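## Task

Squeeze the spray bottle's trigger fully in and let it out again three times in total, so that almost all the mist lands on the yellow sign on the cabinet door. Aim at the sign's centre from roughly one hand's width away, because from further back some mist misses; landed spray looks like pale droplets. Any extra spray on the sign or the door counts against the result, and one complete pull beyond three means failure. Afterwards put the bottle back upright in its original spot, so it stays there without the robot's help, then release it and pull the hand away.

## Robot and tools

Robot: a humanoid upper body on a stand past the table's -x edge; only its right arm and five-finger right hand are driven. Nothing may be pushed or knocked off the table.

Scene frame: origin on the table-top plane roughly under the pelvis, z = 0 at the table top, +z up, +x across the table away from the robot, -y toward the robot's right. The table's near edge is at x = 0.18 m. The right shoulder sits about 0.28 m above the pelvis, 0.14 m toward -y and 0.06 m toward +x; the hand point cannot get further than 0.59 m from it. Reported positions are in metres, orientation as a quaternion w,x,y,z.

Hand point: a spot 0.05 m in front of the palm where index pad and thumb tip meet in a pinch. Its own axes: +z along straightened fingers, +y out of the palm, +x across the palm toward the little finger. Straight fingers extend 0.06-0.07 m past it. A wrist bracket on the little-finger side sticks out and can collide.

ROW (used by every moving call): 14 numbers, each between -1 and 1, in this order: dx, dy, dz, rx, ry, rz, little, ring, middle, index, thumb_bend, thumb_turn, force_limit, speed. The first six are an offset, not a pose: a displacement and rotation vector expressed in the hand point's own axes, counted from the hand point pose printed in the latest result that shows it (or from where the arm is, if no such result exists yet in this scene or for later calls within one reply). Scale: 1.0 equals 0.6 m or 180 degrees. All zeros therefore means return to that reference pose, not stay still. The six hand values are absolute targets: for the four fingers +1 straight, -1 curled into the palm; thumb_bend +1 straight, -1 fully bent; thumb_turn +1 beside the palm, -1 across in front of it. A pinch is roughly index -0.22, thumb_bend -0.75, thumb_turn -0.57. force_limit maps -1..+1 linearly to about 0..10 N fingertip force at which a closing motor stops (0..15 N for the two thumb motors); it does not limit opening. speed maps -1..+1 to near zero..full (full travel in 0.6 s); close at -0.9 or slower for a gentle grip. Turn the thumb in front before reaching an object; a full wrap fits objects 0.035-0.08 m across. A motor only starts when its target changes by 0.01 or more, then locks once it arrives, hits force_limit or stalls. Repeating the same numbers keeps a grip; to squeeze more, raise force_limit and send a more closed target.

Tools:
- execute_actions {actions, pictures}: actions holds zero or one item. Empty list: just report state. {"rows": [...], "steps": n}: up to 15 rows, n at most 15 control steps of 1/30 s; each row lasts one step, the last repeats if rows run out; every row is measured from the same reference, not chained. {"steps": n} alone: a wait of up to 300 steps counted from the previous result.
- move {target, speed}: target is one 14-number row as above; the hand point follows a straight path toward it lasting 0.5-10 s, speed in m/s from 0.002 to 0.5 (default 0.25; turning up to twice that in rad/s). The hand settings are sent at the start. It does not avoid obstacles; faster moves and targets set deeper past a contact hit harder. Its result adds a move: line (done, off_target, moving, held, fault) plus limits such as paced (pose clipped) or held (a check blocked steps), and the distance left to target.
- wait {seconds}: 0-10 s with nothing new sent.
- zoom_image {camera, region}: camera cam_high or cam_wrist, region [x0, y0, x1, y1] in pixels, at most 504x504.
- show_instructions: shows the bottle's reference images.
- finished_scene {scene}: ends scene 1 or 2 irreversibly and gives the next task.

Each step the commanded pose is clipped to within 70 mm and 16 degrees of the measured one, so long offsets need several calls; after an action the arm only goes on to the last clipped pose. Check the printed pose and send the remainder. Position is favoured over orientation when both cannot be met.

Result lines: the state gives end_effector_position and end_effector_quat_wxyz; hand_measured, hand_stopped_by (moving, target, force, stalled, fault) and hand_load_n list six values in motor order; loads near zero mean the grip was lost. "Hand target" is the pose being driven toward. "pose unreachable" and HELD mark steps altered or blocked by the clearance check. A TORQUE FAULT (joint load limits 23 N m, wrist pitch and yaw 4.6 N m, held weight included) freezes the arm for 10 s. MOTOR HOT warns from 90 °C; at 120 °C the arm drops. Joint ranges are listed in radians per joint.

Cameras: cam_high (504x504, fixed overhead) and cam_wrist (616x616 fisheye on the hand), with calibration given; images come with results unless pictures is false.

The simulation keeps running between calls. Avoid dropping the bottle, slamming, hard pushes, and firm squeezes of the trigger beyond the required count; release the bottle only once it stands upright by itself.

Each tool is called after ">>>" by a JSON object that holds its "name" and its "arguments".

Reference images:

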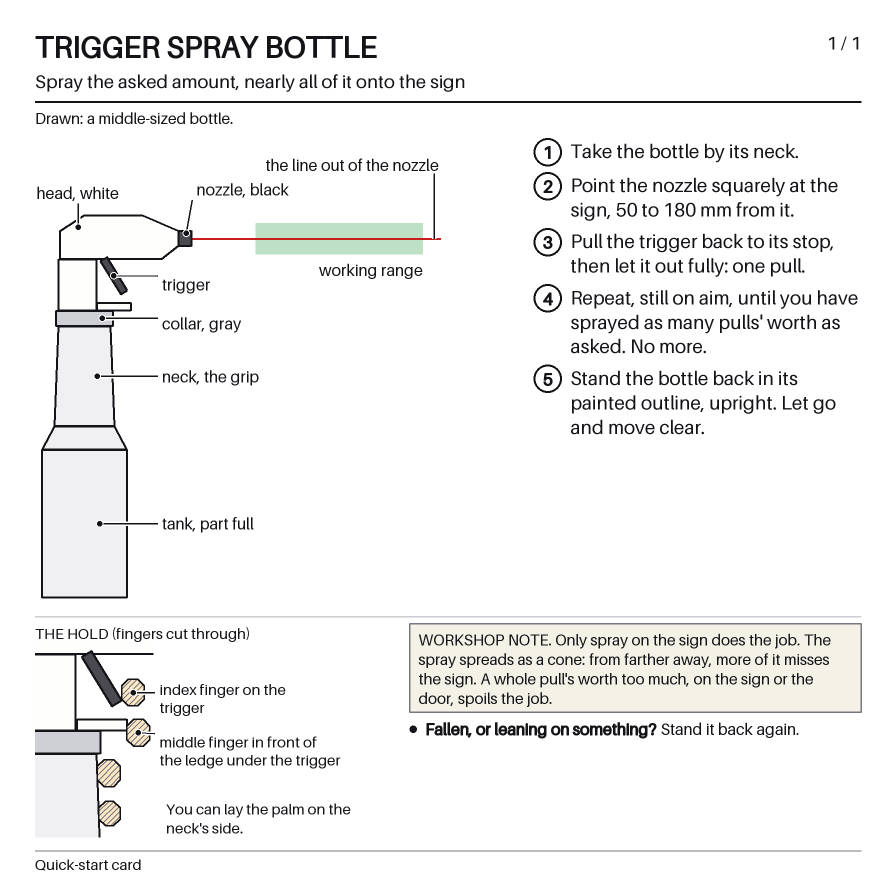

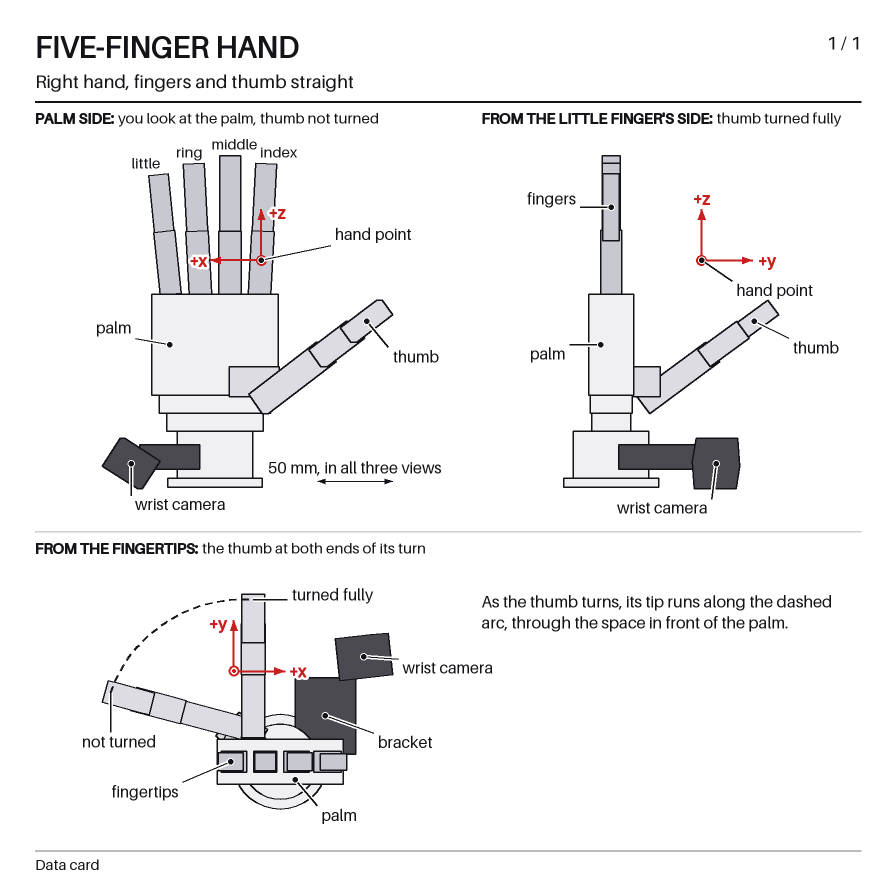

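## Session

>>> {"name": "execute_actions", "arguments": {"actions": []}}

Scene clock: 0.00 s of 6300.00 s.
end_effector_position=(+0.2207, -0.3894, +0.1548) hand_measured=(+1.000, +1.000, +1.000, +1.000, +1.000, +1.000) hand_load_n=(+0.0, +0.0, +0.0, +0.0, +0.0, +0.0) hand_stopped_by=(target, target, target, target, target, target) hand_force_limit=0.00 hand_speed=-0.80 end_effector_quat_wxyz=(-0.109, +0.835, -0.422, +0.336)
Joint positions: [ 0.394 -1.051 -0.826 -0.079 -0.937 -0.875  0.66 ]
Joint velocities: [-0.006 -0.015  0.011 -0.005  0.     0.     0.   ]
Joint torques (N m, as the arm reports them, + toward a larger angle): no reading
Hand target: +0.221, -0.389, +0.155; -0.109, +0.835, -0.422, +0.336

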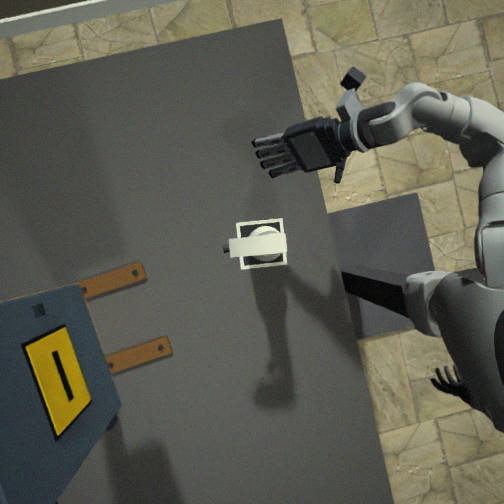

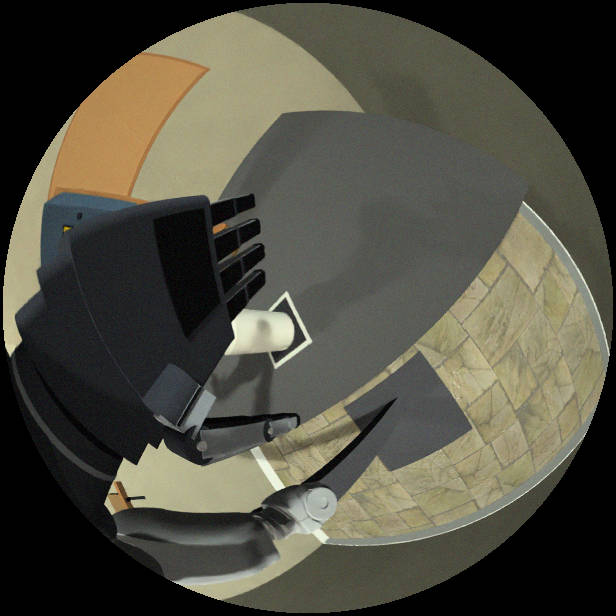

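>>> {"name": "zoom_image", "arguments": {"camera": "cam_high", "region": [180, 180, 340, 300]}}

>>> {"name": "zoom_image", "arguments": {"camera": "cam_high", "region": [0, 240, 200, 504]}}

Region (180, 180, 340, 300) of cam_high's 504x504 image, scaled by 3.150, with more detail than that image has; it fills the top 378 rows of this view, and the rest is white.

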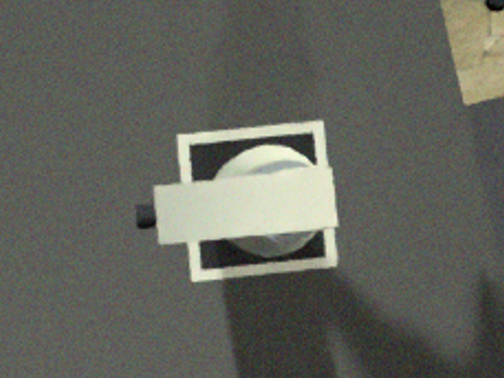

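Region (0, 240, 200, 504) of cam_high's 504x504 image, scaled by 1.909, with more detail than that image has; it fills the left 382 columns of this view, and the rest is white.

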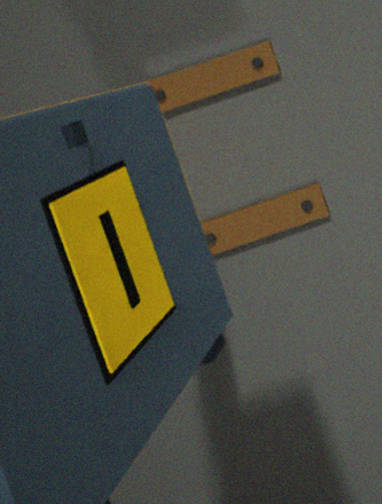

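>>> {"name": "move", "arguments": {"target": [0.0555, -0.139, -0.068, 0.310, -0.138, 0.692, 1, 1, 1, 1, 1, -1, 0, 0.5], "speed": 0.3}}

Scene clock: 124.43 s of 6300.00 s.
end_effector_position=(+0.2639, -0.3542, +0.2367) hand_measured=(+1.000, +1.000, +1.000, +1.000, +1.000, -1.000) hand_load_n=(+0.0, +0.0, +0.0, +0.0, +0.0, +0.0) hand_stopped_by=(target, target, target, target, target, target) hand_force_limit=0.00 hand_speed=0.50 end_effector_quat_wxyz=(+0.700, +0.040, +0.712, -0.033)
Joint positions: [ 0.307 -0.577 -0.617  0.347  0.849 -0.355  0.78 ]
Joint velocities: [-0.006  0.009  0.009 -0.005 -0.008  0.005 -0.003]
Joint torques (N m, as the arm reports them, + toward a larger angle): [ 1.07 -2.71 -2.86 -0.34  1.02 -0.53 -0.12]
Hand target: +0.263, -0.355, +0.237; +0.700, +0.044, +0.712, -0.033
Off the commanded pose: 0.007 m, 2 deg.
After step 90, 117.00 s passed at rest.
move: off_target
camera_calibration (this result's frames):
cam_wrist: T_world_to_cam=[[0.26104, 0.964981, 0.0258768, 0.265856], [-0.494672, 0.1107, 0.862, -0.0326746], [0.828949, -0.237818, 0.506247, -0.30409], [0, 0, 0, 1]] pos_world=[0.166513, -0.325247, 0.17523]

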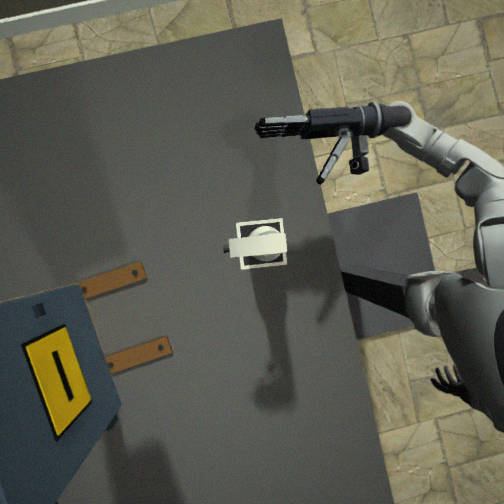

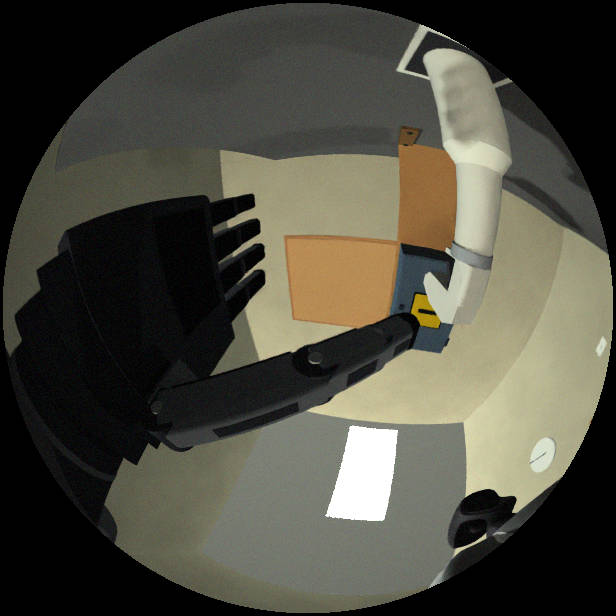

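>>> {"name": "move", "arguments": {"target": [0.0083, 0.1025, 0.0515, 0, 0, 0, 1, 1, 1, 1, 1, -1, 0, 0.5], "speed": 0.15}}

Scene clock: 153.37 s of 6300.00 s.
end_effector_position=(+0.3016, -0.2963, +0.2331) hand_measured=(+1.000, +1.000, +1.000, +1.000, +1.000, -1.000) hand_load_n=(+0.0, +0.0, +0.0, +0.0, +0.0, +0.0) hand_stopped_by=(target, target, target, target, target, target) hand_force_limit=0.00 hand_speed=0.50 end_effector_quat_wxyz=(+0.702, +0.040, +0.710, -0.034)
Joint positions: [ 0.31  -0.468 -0.456  0.031  0.685 -0.299  0.457]
Joint velocities: [ 0.    -0.005  0.008 -0.017  0.     0.    -0.005]
Joint torques (N m, as the arm reports them, + toward a larger angle): [ 0.49 -2.19 -2.44 -0.61  0.76 -0.62 -0.12]
Hand target: +0.302, -0.296, +0.232; +0.701, +0.038, +0.712, -0.034
Off the commanded pose: 0.001 m, 0 deg.
After step 90, 25.10 s passed at rest.
move: done
camera_calibration (this result's frames):
cam_wrist: T_world_to_cam=[[0.261071, 0.965004, 0.0246705, 0.200469], [-0.499757, 0.11325, 0.85873, -0.014211], [0.825884, -0.236519, 0.511834, -0.319748], [0, 0, 0, 1]] pos_world=[0.204636, -0.26747, 0.170916]

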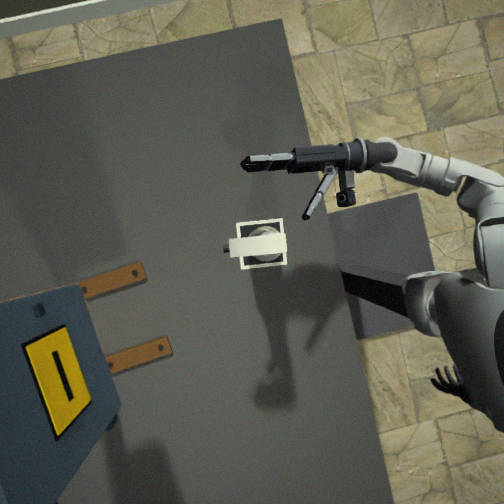

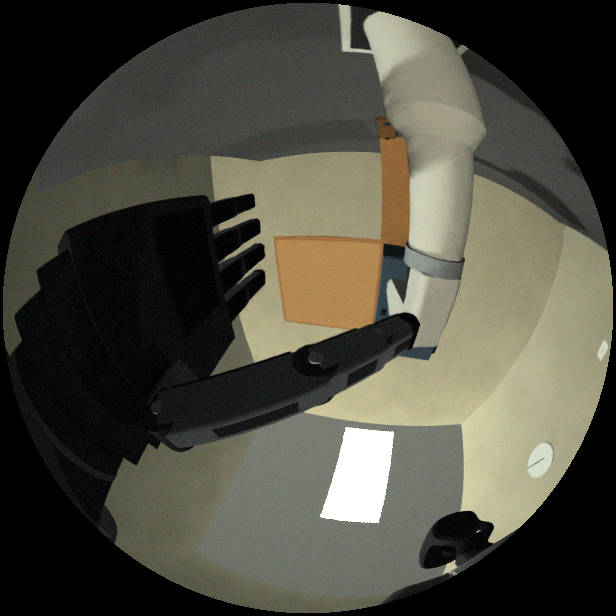

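>>> {"name": "move", "arguments": {"target": [0, 0.125, 0.08, 0, 0, 0, 1, 1, 1, 1, 1, -1, 0, 0.5], "speed": 0.08}}

Scene clock: 174.60 s of 6300.00 s.
end_effector_position=(+0.3572, -0.2287, +0.2360) hand_measured=(+1.000, +1.000, +1.000, +1.000, +1.000, -1.000) hand_load_n=(+0.0, +0.0, +0.0, +0.0, +0.0, +0.0) hand_stopped_by=(target, target, target, target, target, target) hand_force_limit=0.00 hand_speed=0.50 end_effector_quat_wxyz=(+0.705, +0.037, +0.707, -0.038)
Joint positions: [ 0.167 -0.395 -0.233 -0.182  0.468 -0.143  0.109]
Joint velocities: [-0.005  0.005 -0.006  0.011  0.     0.    -0.006]
Joint torques (N m, as the arm reports them, + toward a larger angle): [-0.92 -1.54 -1.93 -0.8   0.53 -0.69 -0.09]
Hand target: +0.357, -0.228, +0.235; +0.704, +0.036, +0.708, -0.039
Off the commanded pose: 0.004 m, 1 deg.
After step 90, 16.80 s passed at rest.
move: off_target
camera_calibration (this result's frames):
cam_wrist: T_world_to_cam=[[0.263523, 0.964514, 0.0163699, 0.121606], [-0.50461, 0.123366, 0.854488, 0.00842421], [0.822146, -0.233437, 0.519214, -0.350869], [0, 0, 0, 1]] pos_world=[0.260671, -0.200235, 0.172987]

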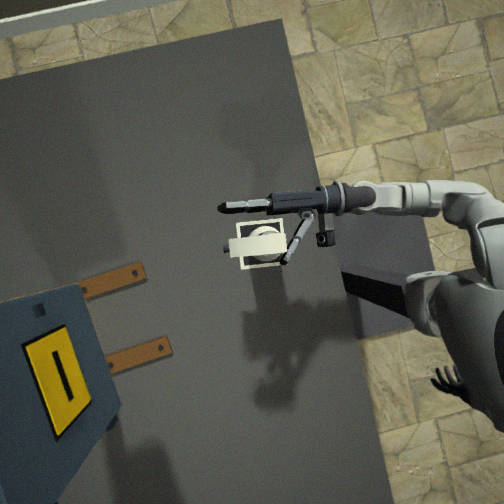

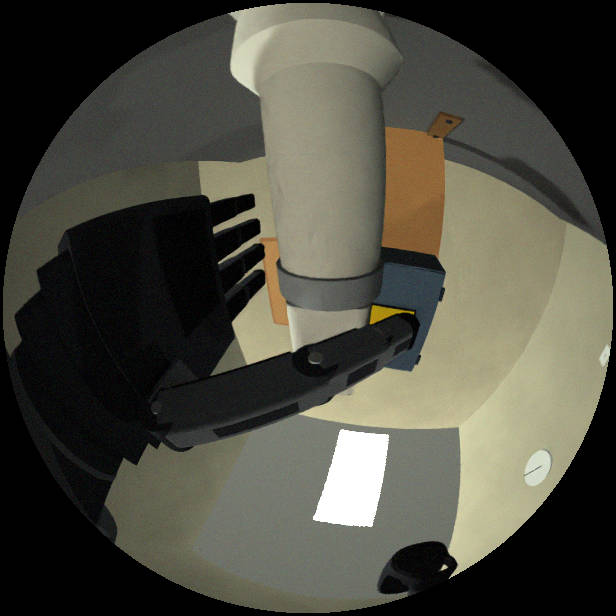

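>>> {"name": "move", "arguments": {"target": [0.013, 0.062, 0.027, 0, 0, 0, 1, 1, 1, 1, 1, -1, 0, 0.5], "speed": 0.04}}

Scene clock: 184.33 s of 6300.00 s.
end_effector_position=(+0.3772, -0.1958, +0.2312) hand_measured=(+1.000, +1.000, +1.000, +1.000, +1.000, -1.000) hand_load_n=(+0.0, +0.0, +0.0, +0.0, +0.0, +0.0) hand_stopped_by=(target, target, target, target, target, target) hand_force_limit=0.00 hand_speed=0.50 end_effector_quat_wxyz=(+0.707, +0.037, +0.705, -0.041)
Joint positions: [ 0.082 -0.333 -0.114 -0.184  0.354 -0.12  -0.015]
Joint velocities: [ 0.008  0.011 -0.003 -0.002 -0.003  0.    -0.005]
Joint torques (N m, as the arm reports them, + toward a larger angle): [-1.66 -1.1  -1.4  -0.84  0.44 -0.69 -0.03]
Hand target: +0.378, -0.194, +0.230; +0.706, +0.036, +0.706, -0.041
Off the commanded pose: 0.004 m, 1 deg.
After step 90, 5.40 s passed at rest.
move: off_target
camera_calibration (this result's frames):
cam_wrist: T_world_to_cam=[[0.267446, 0.963477, 0.0135741, 0.0837111], [-0.510297, 0.129672, 0.850166, 0.0229755], [0.817355, -0.2343, 0.52634, -0.357155], [0, 0, 0, 1]] pos_world=[0.281259, -0.167315, 0.167316]

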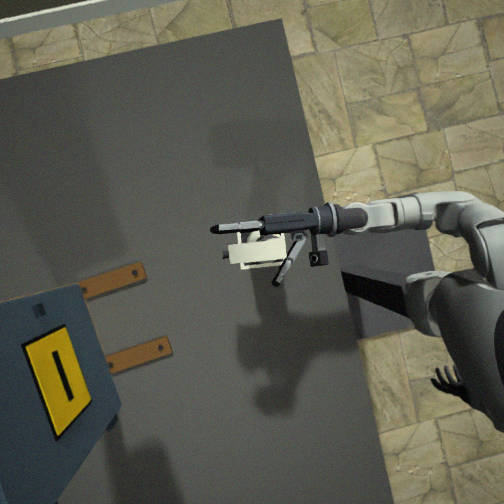

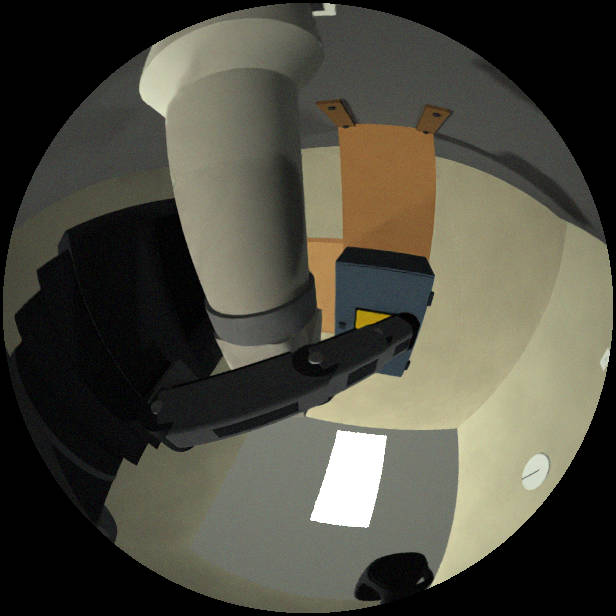

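>>> {"name": "execute_actions", "arguments": {"actions": [{"rows": [[0, -0.005, 0, 0, 0, 0, -1, -1, -1, 0.6, -1, -1, 0.3, -0.4]], "steps": 15}], "pictures": false}}

>>> {"name": "wait", "arguments": {"seconds": 1.5}}

Scene clock: 193.07 s of 6300.00 s.
end_effector_position=(+0.3771, -0.1989, +0.2310) hand_measured=(+0.604, +0.604, +0.604, +0.604, +0.750, -1.000) hand_load_n=(+0.0, +0.0, +0.0, +0.0, +0.0, +0.0) hand_stopped_by=(moving, moving, moving, moving, moving, target) hand_force_limit=0.30 hand_speed=-0.40 end_effector_quat_wxyz=(+0.707, +0.036, +0.705, -0.043)
Joint positions: [ 0.082 -0.337 -0.124 -0.179  0.357 -0.121 -0.007]
Joint velocities: [ 0.008 -0.003 -0.002 -0.012  0.002  0.     0.002]
Joint torques (N m, as the arm reports them, + toward a larger angle): [-1.52 -1.17 -1.83 -0.88  0.74 -0.8   0.13]
Hand target: +0.377, -0.199, +0.231; +0.707, +0.037, +0.705, -0.041
Off the commanded pose: 0.000 m, 0 deg.
Steps of this call (steps 1 to 90: nothing new was sent; then 5.23 s passed at rest; steps 91 to 105: all 15 steps of this action). Readings (end_effector_position | what the end effector reports):
91: (+0.3772, -0.1959, +0.2312) | hand_measured=(+1.000, +1.000, +1.000, +1.000, +1.000, -1.000) hand_load_n=(+0.0, +0.0, +0.0, +0.0, +0.0, +0.0) hand_stopped_by=(moving, moving, moving, moving, moving, target) hand_force_limit=0.30 hand_speed=-0.40
92: (+0.3772, -0.1960, +0.2310) | hand_measured=(+1.000, +1.000, +1.000, +1.000, +1.000, -1.000) hand_load_n=(+0.0, +0.0, +0.0, +0.0, +0.0, +0.0) hand_stopped_by=(moving, moving, moving, moving, moving, target) hand_force_limit=0.30 hand_speed=-0.40
94: (+0.3771, -0.1978, +0.2306) | hand_measured=(+0.970, +0.970, +0.970, +0.970, +0.980, -1.000) hand_load_n=(+0.0, +0.0, +0.0, +0.0, +0.0, +0.0) hand_stopped_by=(moving, moving, moving, moving, moving, target) hand_force_limit=0.30 hand_speed=-0.40
98: (+0.3771, -0.1991, +0.2310) | hand_measured=(+0.836, +0.836, +0.836, +0.836, +0.896, -1.000) hand_load_n=(+0.0, +0.0, +0.0, +0.0, +0.0, +0.0) hand_stopped_by=(moving, moving, moving, moving, moving, target) hand_force_limit=0.30 hand_speed=-0.40
105: the state above

Scene clock: 194.57 s of 6300.00 s.
end_effector_position=(+0.3770, -0.1993, +0.2320) hand_measured=(-0.658, -0.620, -0.220, +0.600, +0.158, -1.000) hand_load_n=(+9.5, +5.5, +8.5, +0.0, +10.0, +8.5) hand_stopped_by=(force, force, force, target, force, target) hand_force_limit=0.30 hand_speed=-0.40 end_effector_quat_wxyz=(+0.708, +0.036, +0.704, -0.044)
Joint positions: [ 0.081 -0.338 -0.126 -0.178  0.357 -0.125 -0.005]
Joint velocities: [-0.011 -0.003  0.003 -0.009  0.006  0.     0.   ]
Joint torques (N m, as the arm reports them, + toward a larger angle): [-1.45 -1.19 -1.7  -0.83  0.67 -0.69  0.09]
Hand target: +0.377, -0.199, +0.231; +0.707, +0.037, +0.705, -0.041
Off the commanded pose: 0.001 m, 0 deg.
Steps of this call (steps 1 to 45: nothing new was sent). Readings (end_effector_position | what the end effector reports):
1: (+0.3770, -0.1989, +0.2310) | hand_measured=(+0.570, +0.570, +0.570, +0.600, +0.728, -1.000) hand_load_n=(+0.0, +0.0, +0.0, +0.0, +0.0, +0.0) hand_stopped_by=(moving, moving, moving, moving, moving, target) hand_force_limit=0.30 hand_speed=-0.40
2: (+0.3770, -0.1989, +0.2310) | hand_measured=(+0.538, +0.538, +0.538, +0.600, +0.708, -1.000) hand_load_n=(+0.0, +0.0, +0.0, +0.0, +0.0, +0.0) hand_stopped_by=(moving, moving, moving, moving, moving, target) hand_force_limit=0.30 hand_speed=-0.40
4: (+0.3770, -0.1989, +0.2310) | hand_measured=(+0.470, +0.470, +0.470, +0.600, +0.666, -1.000) hand_load_n=(+0.0, +0.0, +0.0, +0.0, +0.0, +0.0) hand_stopped_by=(moving, moving, moving, target, moving, target) hand_force_limit=0.30 hand_speed=-0.40
8: (+0.3770, -0.1989, +0.2310) | hand_measured=(+0.336, +0.336, +0.336, +0.600, +0.582, -1.000) hand_load_n=(+0.0, +0.0, +0.0, +0.0, +0.0, +0.0) hand_stopped_by=(moving, moving, moving, target, moving, target) hand_force_limit=0.30 hand_speed=-0.40
45: the state above
camera_calibration (this result's frames):
cam_wrist: T_world_to_cam=[[0.26922, 0.963037, 0.00901091, 0.0874252], [-0.512337, 0.13529, 0.848061, 0.0250169], [0.815495, -0.232932, 0.529822, -0.358025], [0, 0, 0, 1]] pos_world=[0.281248, -0.170974, 0.167686]

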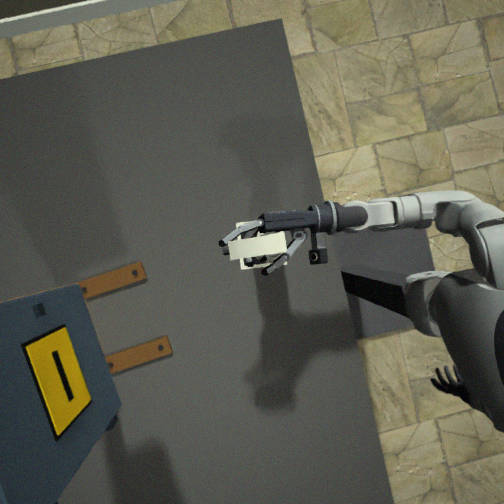

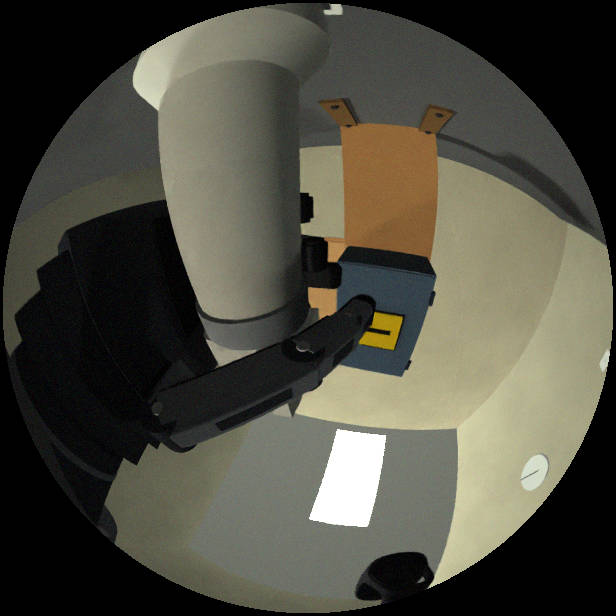

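>>> {"name": "move", "arguments": {"target": [-0.1, 0, 0, 0, 0, 0, -1, -1, -1, 0.6, -1, -1, 0.3, -0.4], "speed": 0.1}}

Scene clock: 210.57 s of 6300.00 s.
end_effector_position=(+0.3752, -0.1991, +0.2901) hand_measured=(-0.658, -0.620, -0.220, +0.600, +0.158, -1.000) hand_load_n=(+8.0, +4.5, +9.0, +0.0, +10.0, +9.0) hand_stopped_by=(force, force, force, target, force, target) hand_force_limit=0.30 hand_speed=-0.40 end_effector_quat_wxyz=(+0.707, +0.035, +0.705, -0.046)
Joint positions: [ 0.11  -0.447 -0.218 -0.554  0.498  0.229 -0.118]
Joint velocities: [ 0.009  0.002 -0.005 -0.008  0.     0.001  0.   ]
Joint torques (N m, as the arm reports them, + toward a larger angle): [-2.08 -1.49 -2.6  -1.38  0.68 -1.04 -0.07]
Hand target: +0.375, -0.200, +0.291; +0.707, +0.037, +0.704, -0.046
Off the commanded pose: 0.002 m, 0 deg.
After step 90, 11.97 s passed at rest.
move: done
camera_calibration (this result's frames):
cam_wrist: T_world_to_cam=[[0.271043, 0.962559, 0.0040399, 0.0878443], [-0.509226, 0.139827, 0.849198, -0.0258045], [0.816838, -0.232227, 0.528059, -0.387204], [0, 0, 0, 1]] pos_world=[0.279333, -0.170866, 0.226025]

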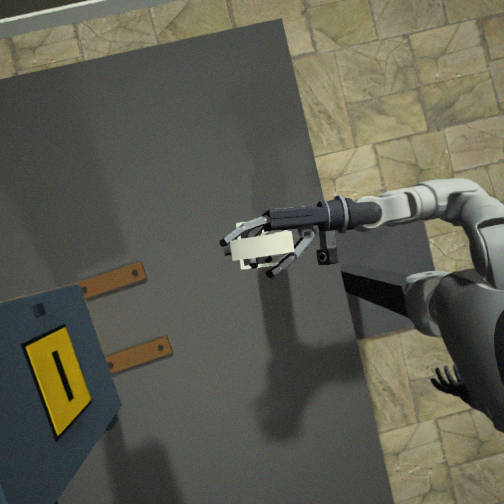

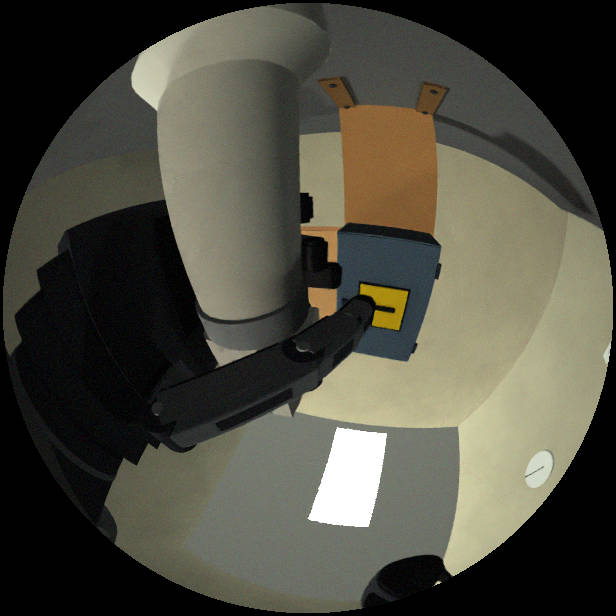

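>>> {"name": "move", "arguments": {"target": [-0.2055, 0.179, 0.1388, -0.0667, 0, 0, -1, -1, -1, 0.6, -1, -1, 0.3, -0.4], "speed": 0.15}}

Scene clock: 221.17 s of 6300.00 s.
end_effector_position=(+0.4683, -0.1149, +0.4178) hand_measured=(-0.658, -0.620, -0.220, +0.600, +0.158, -1.000) hand_load_n=(+8.0, +4.5, +9.0, +0.0, +10.0, +9.0) hand_stopped_by=(force, force, force, target, force, target) hand_force_limit=0.30 hand_speed=-0.40 end_effector_quat_wxyz=(+0.712, -0.037, +0.701, +0.003)
Joint positions: [-0.806 -0.64  -0.106 -0.46   0.851  0.932 -0.424]
Joint velocities: [-0.003  0.     0.009 -0.009 -0.005  0.     0.   ]
Joint torques (N m, as the arm reports them, + toward a larger angle): [-6.24 -1.51 -2.64 -0.28  0.45 -1.01 -0.1 ]
Hand target: +0.469, -0.115, +0.416; +0.710, -0.037, +0.703, +0.004
Off the commanded pose: 0.016 m, 3 deg.
After step 90, 5.87 s passed at rest.
move: off_target
camera_calibration (this result's frames):
cam_wrist: T_world_to_cam=[[0.102649, 0.994369, -0.0263348, 0.0762942], [-0.535111, 0.0775185, 0.841218, -0.0903328], [0.838522, -0.0722581, 0.540055, -0.507873], [0, 0, 0, 1]] pos_world=[0.369693, -0.10556, 0.352278]

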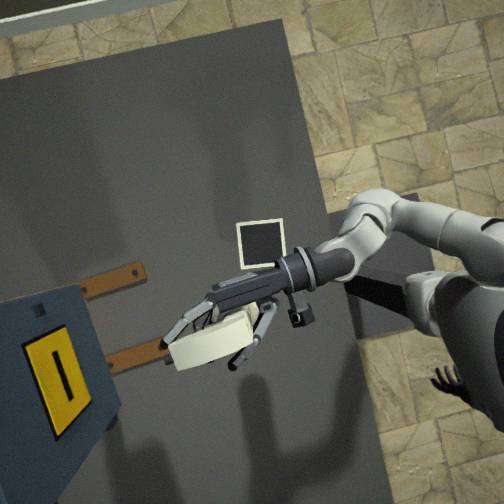

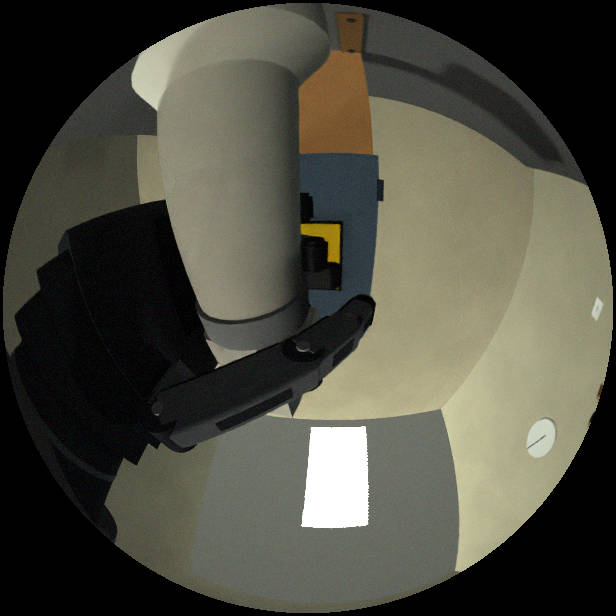

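>>> {"name": "move", "arguments": {"target": [0, -0.02, 0.075, 0, 0, 0, -1, -1, -1, 0.6, -1, -1, 0.3, -0.4], "speed": 0.08}}

Scene clock: 245.83 s of 6300.00 s.
end_effector_position=(+0.5136, -0.1264, +0.4197) hand_measured=(-0.658, -0.620, -0.220, +0.600, +0.158, -1.000) hand_load_n=(+8.0, +4.5, +9.0, +0.0, +10.0, +9.0) hand_stopped_by=(force, force, force, target, force, target) hand_force_limit=0.30 hand_speed=-0.40 end_effector_quat_wxyz=(+0.711, -0.033, +0.702, +0.004)
Joint positions: [-0.958 -0.647 -0.016 -0.119  0.715  0.767 -0.259]
Joint velocities: [-0.005  0.002 -0.015 -0.009  0.003 -0.002  0.   ]
Joint torques (N m, as the arm reports them, + toward a larger angle): [-7.51 -2.08 -2.5  -0.45  0.32 -1.19  0.08]
Hand target: +0.514, -0.127, +0.420; +0.712, -0.035, +0.701, +0.002
Off the commanded pose: 0.002 m, 0 deg.
After step 90, 20.73 s passed at rest.
move: done
camera_calibration (this result's frames):
cam_wrist: T_world_to_cam=[[0.107183, 0.994016, -0.0210827, 0.0785452], [-0.532919, 0.0753394, 0.842806, -0.0688475], [0.839351, -0.0790992, 0.537805, -0.548131], [0, 0, 0, 1]] pos_world=[0.414965, -0.116245, 0.354468]

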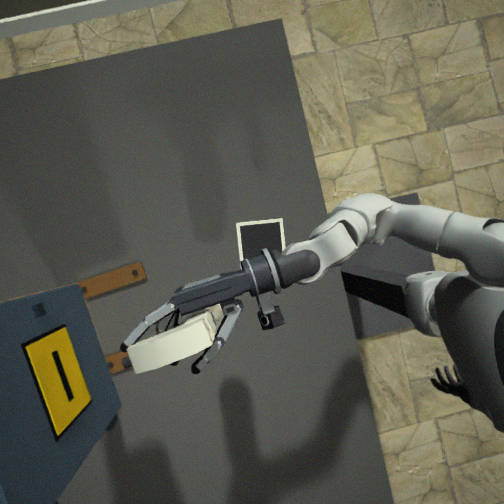

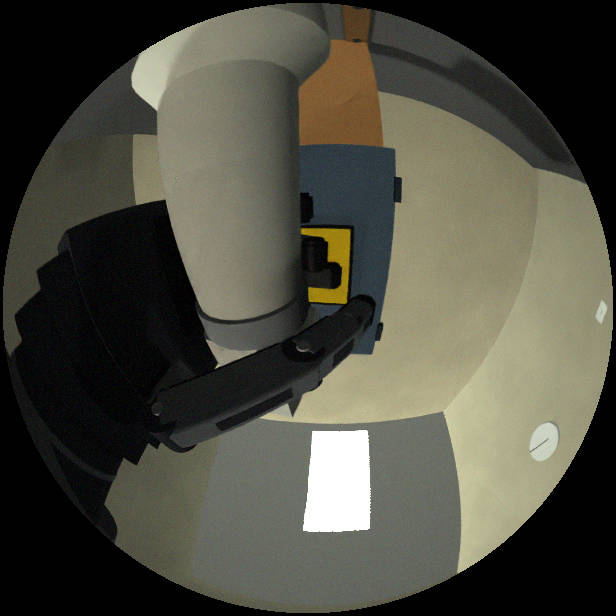

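>>> {"name": "execute_actions", "arguments": {"actions": [{"rows": [[0, 0, 0, 0, 0, 0, -1, -1, -1, -1, -1, -1, 0.8, -0.2]], "steps": 15}], "pictures": false}}

>>> {"name": "wait", "arguments": {"seconds": 1.2}}

Scene clock: 253.50 s of 6300.00 s.
end_effector_position=(+0.5136, -0.1264, +0.4198) hand_measured=(-0.658, -0.620, -0.220, +0.070, +0.158, -1.000) hand_load_n=(+8.0, +4.5, +9.0, +0.0, +10.0, +9.0) hand_stopped_by=(force, force, force, moving, force, target) hand_force_limit=0.80 hand_speed=-0.20 end_effector_quat_wxyz=(+0.711, -0.033, +0.702, +0.004)
Joint positions: [-0.958 -0.647 -0.016 -0.119  0.715  0.766 -0.259]
Joint velocities: [ 0.002  0.006 -0.006  0.021 -0.003  0.     0.   ]
Joint torques (N m, as the arm reports them, + toward a larger angle): [-7.42 -1.96 -2.79 -0.58  0.43 -1.08 -0.04]
Hand target: +0.514, -0.126, +0.420; +0.711, -0.033, +0.702, +0.004
Off the commanded pose: 0.000 m, 0 deg.
Steps of this call (steps 1 to 90: nothing new was sent; then 4.17 s passed at rest; steps 91 to 105: all 15 steps of this action). Readings (end_effector_position | what the end effector reports):
91: (+0.5136, -0.1264, +0.4198) | hand_measured=(-0.658, -0.620, -0.220, +0.600, +0.158, -1.000) hand_load_n=(+8.0, +4.5, +9.0, +0.0, +10.0, +9.0) hand_stopped_by=(force, force, force, moving, force, target) hand_force_limit=0.80 hand_speed=-0.20
92: (+0.5136, -0.1264, +0.4198) | hand_measured=(-0.658, -0.620, -0.220, +0.600, +0.158, -1.000) hand_load_n=(+8.0, +4.5, +9.0, +0.0, +10.0, +9.0) hand_stopped_by=(force, force, force, moving, force, target) hand_force_limit=0.80 hand_speed=-0.20
94: (+0.5136, -0.1264, +0.4198) | hand_measured=(-0.658, -0.620, -0.220, +0.560, +0.158, -1.000) hand_load_n=(+8.0, +4.5, +9.0, +0.0, +10.0, +9.0) hand_stopped_by=(force, force, force, moving, force, target) hand_force_limit=0.80 hand_speed=-0.20
98: (+0.5136, -0.1264, +0.4198) | hand_measured=(-0.658, -0.620, -0.220, +0.382, +0.158, -1.000) hand_load_n=(+8.0, +4.5, +9.0, +0.0, +10.0, +9.0) hand_stopped_by=(force, force, force, moving, force, target) hand_force_limit=0.80 hand_speed=-0.20
105: the state above

Scene clock: 254.70 s of 6300.00 s.
end_effector_position=(+0.5136, -0.1264, +0.4198) hand_measured=(-0.658, -0.620, -0.220, -0.632, +0.158, -1.000) hand_load_n=(+8.5, +4.0, +7.0, +11.0, +10.5, +7.0) hand_stopped_by=(force, force, force, force, force, target) hand_force_limit=0.80 hand_speed=-0.20 end_effector_quat_wxyz=(+0.711, -0.033, +0.702, +0.004)
Joint positions: [-0.958 -0.647 -0.016 -0.119  0.715  0.766 -0.259]
Joint velocities: [ 0.005  0.003  0.002 -0.005  0.008  0.     0.   ]
Joint torques (N m, as the arm reports them, + toward a larger angle): [-7.45 -1.86 -2.76 -0.66  0.52 -1.08 -0.02]
Hand target: +0.514, -0.126, +0.420; +0.711, -0.033, +0.702, +0.004
Off the commanded pose: 0.000 m, 0 deg.
Steps of this call (steps 1 to 36: nothing new was sent). Readings (end_effector_position | what the end effector reports):
1: (+0.5136, -0.1264, +0.4198) | hand_measured=(-0.658, -0.620, -0.220, +0.026, +0.158, -1.000) hand_load_n=(+8.0, +4.5, +9.0, +0.0, +10.0, +9.0) hand_stopped_by=(force, force, force, moving, force, target) hand_force_limit=0.80 hand_speed=-0.20
2: (+0.5136, -0.1264, +0.4198) | hand_measured=(-0.658, -0.620, -0.220, -0.018, +0.158, -1.000) hand_load_n=(+8.0, +4.5, +9.0, +0.0, +10.0, +9.0) hand_stopped_by=(force, force, force, moving, force, target) hand_force_limit=0.80 hand_speed=-0.20
4: (+0.5136, -0.1264, +0.4198) | hand_measured=(-0.658, -0.620, -0.220, -0.106, +0.158, -1.000) hand_load_n=(+8.0, +4.5, +9.0, +0.0, +10.0, +9.0) hand_stopped_by=(force, force, force, moving, force, target) hand_force_limit=0.80 hand_speed=-0.20
8: (+0.5136, -0.1264, +0.4198) | hand_measured=(-0.658, -0.620, -0.220, -0.284, +0.158, -1.000) hand_load_n=(+8.0, +4.5, +8.5, +0.5, +10.0, +9.0) hand_stopped_by=(force, force, force, moving, force, target) hand_force_limit=0.80 hand_speed=-0.20
36: the state above
camera_calibration (this result's frames):
cam_wrist: T_world_to_cam=[[0.107187, 0.994018, -0.0209459, 0.0784897], [-0.533147, 0.0752472, 0.842669, -0.0687345], [0.839205, -0.0791561, 0.538024, -0.548189], [0, 0, 0, 1]] pos_world=[0.414984, -0.116241, 0.354503]

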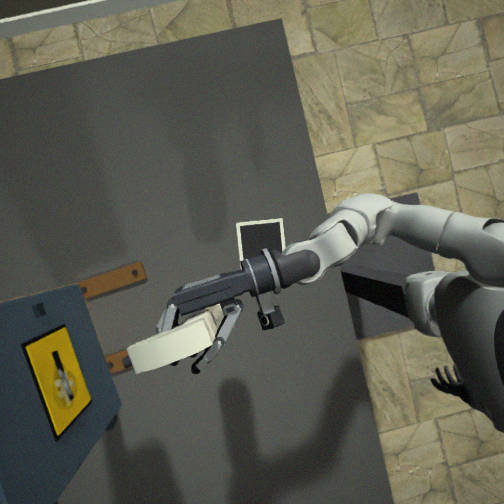

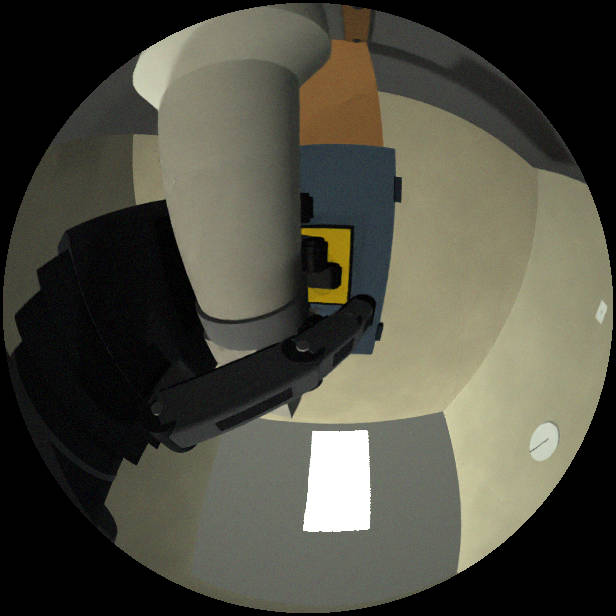

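>>> {"name": "execute_actions", "arguments": {"actions": [{"rows": [[0, 0, 0, 0, 0, 0, -1, -1, -1, -0.95, -1, -1, 1.0, -0.2]], "steps": 15}], "pictures": false}}

Scene clock: 260.63 s of 6300.00 s.
end_effector_position=(+0.5136, -0.1264, +0.4198) hand_measured=(-0.658, -0.620, -0.220, -0.632, +0.158, -1.000) hand_load_n=(+8.5, +4.0, +7.0, +11.0, +10.5, +7.0) hand_stopped_by=(force, force, force, force, force, target) hand_force_limit=1.00 hand_speed=-0.20 end_effector_quat_wxyz=(+0.711, -0.033, +0.702, +0.004)
Joint positions: [-0.958 -0.647 -0.016 -0.119  0.715  0.766 -0.259]
Joint velocities: [ 0.003  0.    -0.002  0.005  0.006  0.     0.   ]
Joint torques (N m, as the arm reports them, + toward a larger angle): [-7.38 -1.8  -2.85 -0.75  0.45 -1.07 -0.04]
Hand target: +0.514, -0.126, +0.420; +0.711, -0.033, +0.702, +0.004
Off the commanded pose: 0.000 m, 0 deg.
Steps of this call (steps 1 to 90: nothing new was sent; then 2.43 s passed at rest; steps 91 to 105: all 15 steps of this action). Readings (end_effector_position | what the end effector reports):
91: (+0.5136, -0.1264, +0.4198) | hand_measured=(-0.658, -0.620, -0.220, -0.632, +0.158, -1.000) hand_load_n=(+8.5, +4.0, +7.0, +11.0, +10.5, +7.0) hand_stopped_by=(force, force, force, force, force, target) hand_force_limit=1.00 hand_speed=-0.20
92: (+0.5136, -0.1264, +0.4198) | hand_measured=(-0.658, -0.620, -0.220, -0.632, +0.158, -1.000) hand_load_n=(+8.5, +4.0, +7.0, +11.0, +10.5, +7.0) hand_stopped_by=(force, force, force, force, force, target) hand_force_limit=1.00 hand_speed=-0.20
94: (+0.5136, -0.1264, +0.4198) | hand_measured=(-0.658, -0.620, -0.220, -0.632, +0.158, -1.000) hand_load_n=(+8.5, +4.0, +7.0, +11.0, +10.5, +7.0) hand_stopped_by=(force, force, force, force, force, target) hand_force_limit=1.00 hand_speed=-0.20
98: (+0.5136, -0.1264, +0.4198) | hand_measured=(-0.658, -0.620, -0.220, -0.632, +0.158, -1.000) hand_load_n=(+8.5, +4.0, +7.0, +11.0, +10.5, +7.0) hand_stopped_by=(force, force, force, force, force, target) hand_force_limit=1.00 hand_speed=-0.20
105: the state above

>>> {"name": "execute_actions", "arguments": {"actions": [{"rows": [[0, 0, 0, 0, 0, 0, -1, -1, -1, -0.58, -1, -1, 1.0, -0.6]], "steps": 12}], "pictures": false}}

>>> {"name": "execute_actions", "arguments": {"actions": [{"rows": [[0, 0, 0, 0, 0, 0, -1, -1, -1, -0.45, -1, -1, 1.0, -0.6]], "steps": 15}], "pictures": false}}

>>> {"name": "execute_actions", "arguments": {"actions": [{"rows": [[0, 0, 0, 0, 0, 0, -1, -1, -1, 0.1, -1, -1, 1.0, -0.2]], "steps": 15}], "pictures": false}}

Scene clock: 268.97 s of 6300.00 s.
end_effector_position=(+0.5136, -0.1264, +0.4198) hand_measured=(-0.658, -0.620, -0.220, -0.580, +0.158, -1.000) hand_load_n=(+8.0, +4.0, +7.5, +3.5, +10.5, +7.5) hand_stopped_by=(force, force, force, target, force, target) hand_force_limit=1.00 hand_speed=-0.60 end_effector_quat_wxyz=(+0.711, -0.033, +0.702, +0.004)
Joint positions: [-0.958 -0.647 -0.016 -0.119  0.715  0.766 -0.259]
Joint velocities: [ 0.005 -0.002 -0.003  0.006  0.008  0.     0.   ]
Joint torques (N m, as the arm reports them, + toward a larger angle): [-7.35 -1.93 -2.92 -0.65  0.5  -1.09 -0.03]
Hand target: +0.514, -0.126, +0.420; +0.711, -0.033, +0.702, +0.004
Off the commanded pose: 0.000 m, 0 deg.
Steps of this call (steps 1 to 90: nothing new was sent; then 4.93 s passed at rest; steps 91 to 102: all 12 steps of this action). Readings (end_effector_position | what the end effector reports):
91: (+0.5136, -0.1264, +0.4198) | hand_measured=(-0.658, -0.620, -0.220, -0.632, +0.158, -1.000) hand_load_n=(+8.5, +4.0, +7.0, +11.0, +10.5, +7.0) hand_stopped_by=(force, force, force, moving, force, target) hand_force_limit=1.00 hand_speed=-0.60
92: (+0.5136, -0.1264, +0.4198) | hand_measured=(-0.658, -0.620, -0.220, -0.632, +0.158, -1.000) hand_load_n=(+8.5, +4.0, +7.0, +11.0, +10.5, +7.0) hand_stopped_by=(force, force, force, moving, force, target) hand_force_limit=1.00 hand_speed=-0.60
94: (+0.5136, -0.1264, +0.4198) | hand_measured=(-0.658, -0.620, -0.220, -0.614, +0.158, -1.000) hand_load_n=(+8.5, +4.0, +7.5, +7.0, +10.5, +7.5) hand_stopped_by=(force, force, force, moving, force, target) hand_force_limit=1.00 hand_speed=-0.60
98: (+0.5136, -0.1264, +0.4198) | hand_measured=(-0.658, -0.620, -0.220, -0.580, +0.158, -1.000) hand_load_n=(+8.0, +4.0, +7.5, +3.5, +10.5, +7.5) hand_stopped_by=(force, force, force, moving, force, target) hand_force_limit=1.00 hand_speed=-0.60
102: the state above

Scene clock: 269.47 s of 6300.00 s.
end_effector_position=(+0.5136, -0.1264, +0.4198) hand_measured=(-0.658, -0.620, -0.220, -0.450, +0.158, -1.000) hand_load_n=(+7.5, +4.0, +7.5, +1.0, +10.5, +7.5) hand_stopped_by=(force, force, force, target, force, target) hand_force_limit=1.00 hand_speed=-0.60 end_effector_quat_wxyz=(+0.711, -0.033, +0.702, +0.004)
Joint positions: [-0.958 -0.647 -0.016 -0.119  0.715  0.766 -0.259]
Joint velocities: [-0.005  0.003  0.002  0.015 -0.002  0.     0.   ]
Joint torques (N m, as the arm reports them, + toward a larger angle): [-7.48 -1.82 -2.77 -0.66  0.57 -1.09 -0.04]
Hand target: +0.514, -0.126, +0.420; +0.711, -0.033, +0.702, +0.004
Off the commanded pose: 0.000 m, 0 deg.
Steps of this call (steps 1 to 15: all 15 steps of this action). Readings (end_effector_position | what the end effector reports):
1: (+0.5136, -0.1264, +0.4198) | hand_measured=(-0.658, -0.620, -0.220, -0.580, +0.158, -1.000) hand_load_n=(+8.0, +4.0, +7.5, +3.5, +10.5, +7.5) hand_stopped_by=(force, force, force, moving, force, target) hand_force_limit=1.00 hand_speed=-0.60
2: (+0.5136, -0.1264, +0.4198) | hand_measured=(-0.658, -0.620, -0.220, -0.580, +0.158, -1.000) hand_load_n=(+8.0, +4.0, +7.5, +3.5, +10.5, +7.5) hand_stopped_by=(force, force, force, moving, force, target) hand_force_limit=1.00 hand_speed=-0.60
4: (+0.5136, -0.1264, +0.4198) | hand_measured=(-0.658, -0.620, -0.220, -0.560, +0.158, -1.000) hand_load_n=(+8.0, +4.0, +7.5, +3.0, +10.5, +7.5) hand_stopped_by=(force, force, force, moving, force, target) hand_force_limit=1.00 hand_speed=-0.60
8: (+0.5136, -0.1264, +0.4198) | hand_measured=(-0.658, -0.620, -0.220, -0.470, +0.158, -1.000) hand_load_n=(+7.5, +4.0, +7.5, +1.0, +10.5, +7.5) hand_stopped_by=(force, force, force, moving, force, target) hand_force_limit=1.00 hand_speed=-0.60
15: the state above

Scene clock: 269.97 s of 6300.00 s.
end_effector_position=(+0.5136, -0.1264, +0.4198) hand_measured=(-0.658, -0.620, -0.220, +0.078, +0.158, -1.000) hand_load_n=(+7.0, +4.0, +8.0, +0.0, +10.0, +8.0) hand_stopped_by=(force, force, force, moving, force, target) hand_force_limit=1.00 hand_speed=-0.20 end_effector_quat_wxyz=(+0.711, -0.033, +0.702, +0.004)
Joint positions: [-0.958 -0.647 -0.016 -0.119  0.715  0.766 -0.259]
Joint velocities: [-0.018 -0.008 -0.008  0.    -0.003  0.     0.   ]
Joint torques (N m, as the arm reports them, + toward a larger angle): [-7.37 -1.92 -2.81 -0.73  0.52 -1.08 -0.02]
Hand target: +0.514, -0.126, +0.420; +0.711, -0.033, +0.702, +0.004
Off the commanded pose: 0.000 m, 0 deg.
Steps of this call (steps 1 to 15: all 15 steps of this action). Readings (end_effector_position | what the end effector reports):
1: (+0.5136, -0.1264, +0.4198) | hand_measured=(-0.658, -0.620, -0.220, -0.450, +0.158, -1.000) hand_load_n=(+7.5, +4.0, +7.5, +1.0, +10.5, +7.5) hand_stopped_by=(force, force, force, moving, force, target) hand_force_limit=1.00 hand_speed=-0.20
2: (+0.5136, -0.1264, +0.4198) | hand_measured=(-0.658, -0.620, -0.220, -0.450, +0.158, -1.000) hand_load_n=(+7.5, +4.0, +7.5, +1.0, +10.5, +7.5) hand_stopped_by=(force, force, force, moving, force, target) hand_force_limit=1.00 hand_speed=-0.20
4: (+0.5136, -0.1264, +0.4198) | hand_measured=(-0.658, -0.620, -0.220, -0.410, +0.158, -1.000) hand_load_n=(+7.5, +4.0, +8.0, +1.0, +10.5, +7.5) hand_stopped_by=(force, force, force, moving, force, target) hand_force_limit=1.00 hand_speed=-0.20
8: (+0.5136, -0.1264, +0.4198) | hand_measured=(-0.658, -0.620, -0.220, -0.232, +0.158, -1.000) hand_load_n=(+7.0, +4.0, +8.0, +0.0, +10.0, +8.0) hand_stopped_by=(force, force, force, moving, force, target) hand_force_limit=1.00 hand_speed=-0.20
15: the state above


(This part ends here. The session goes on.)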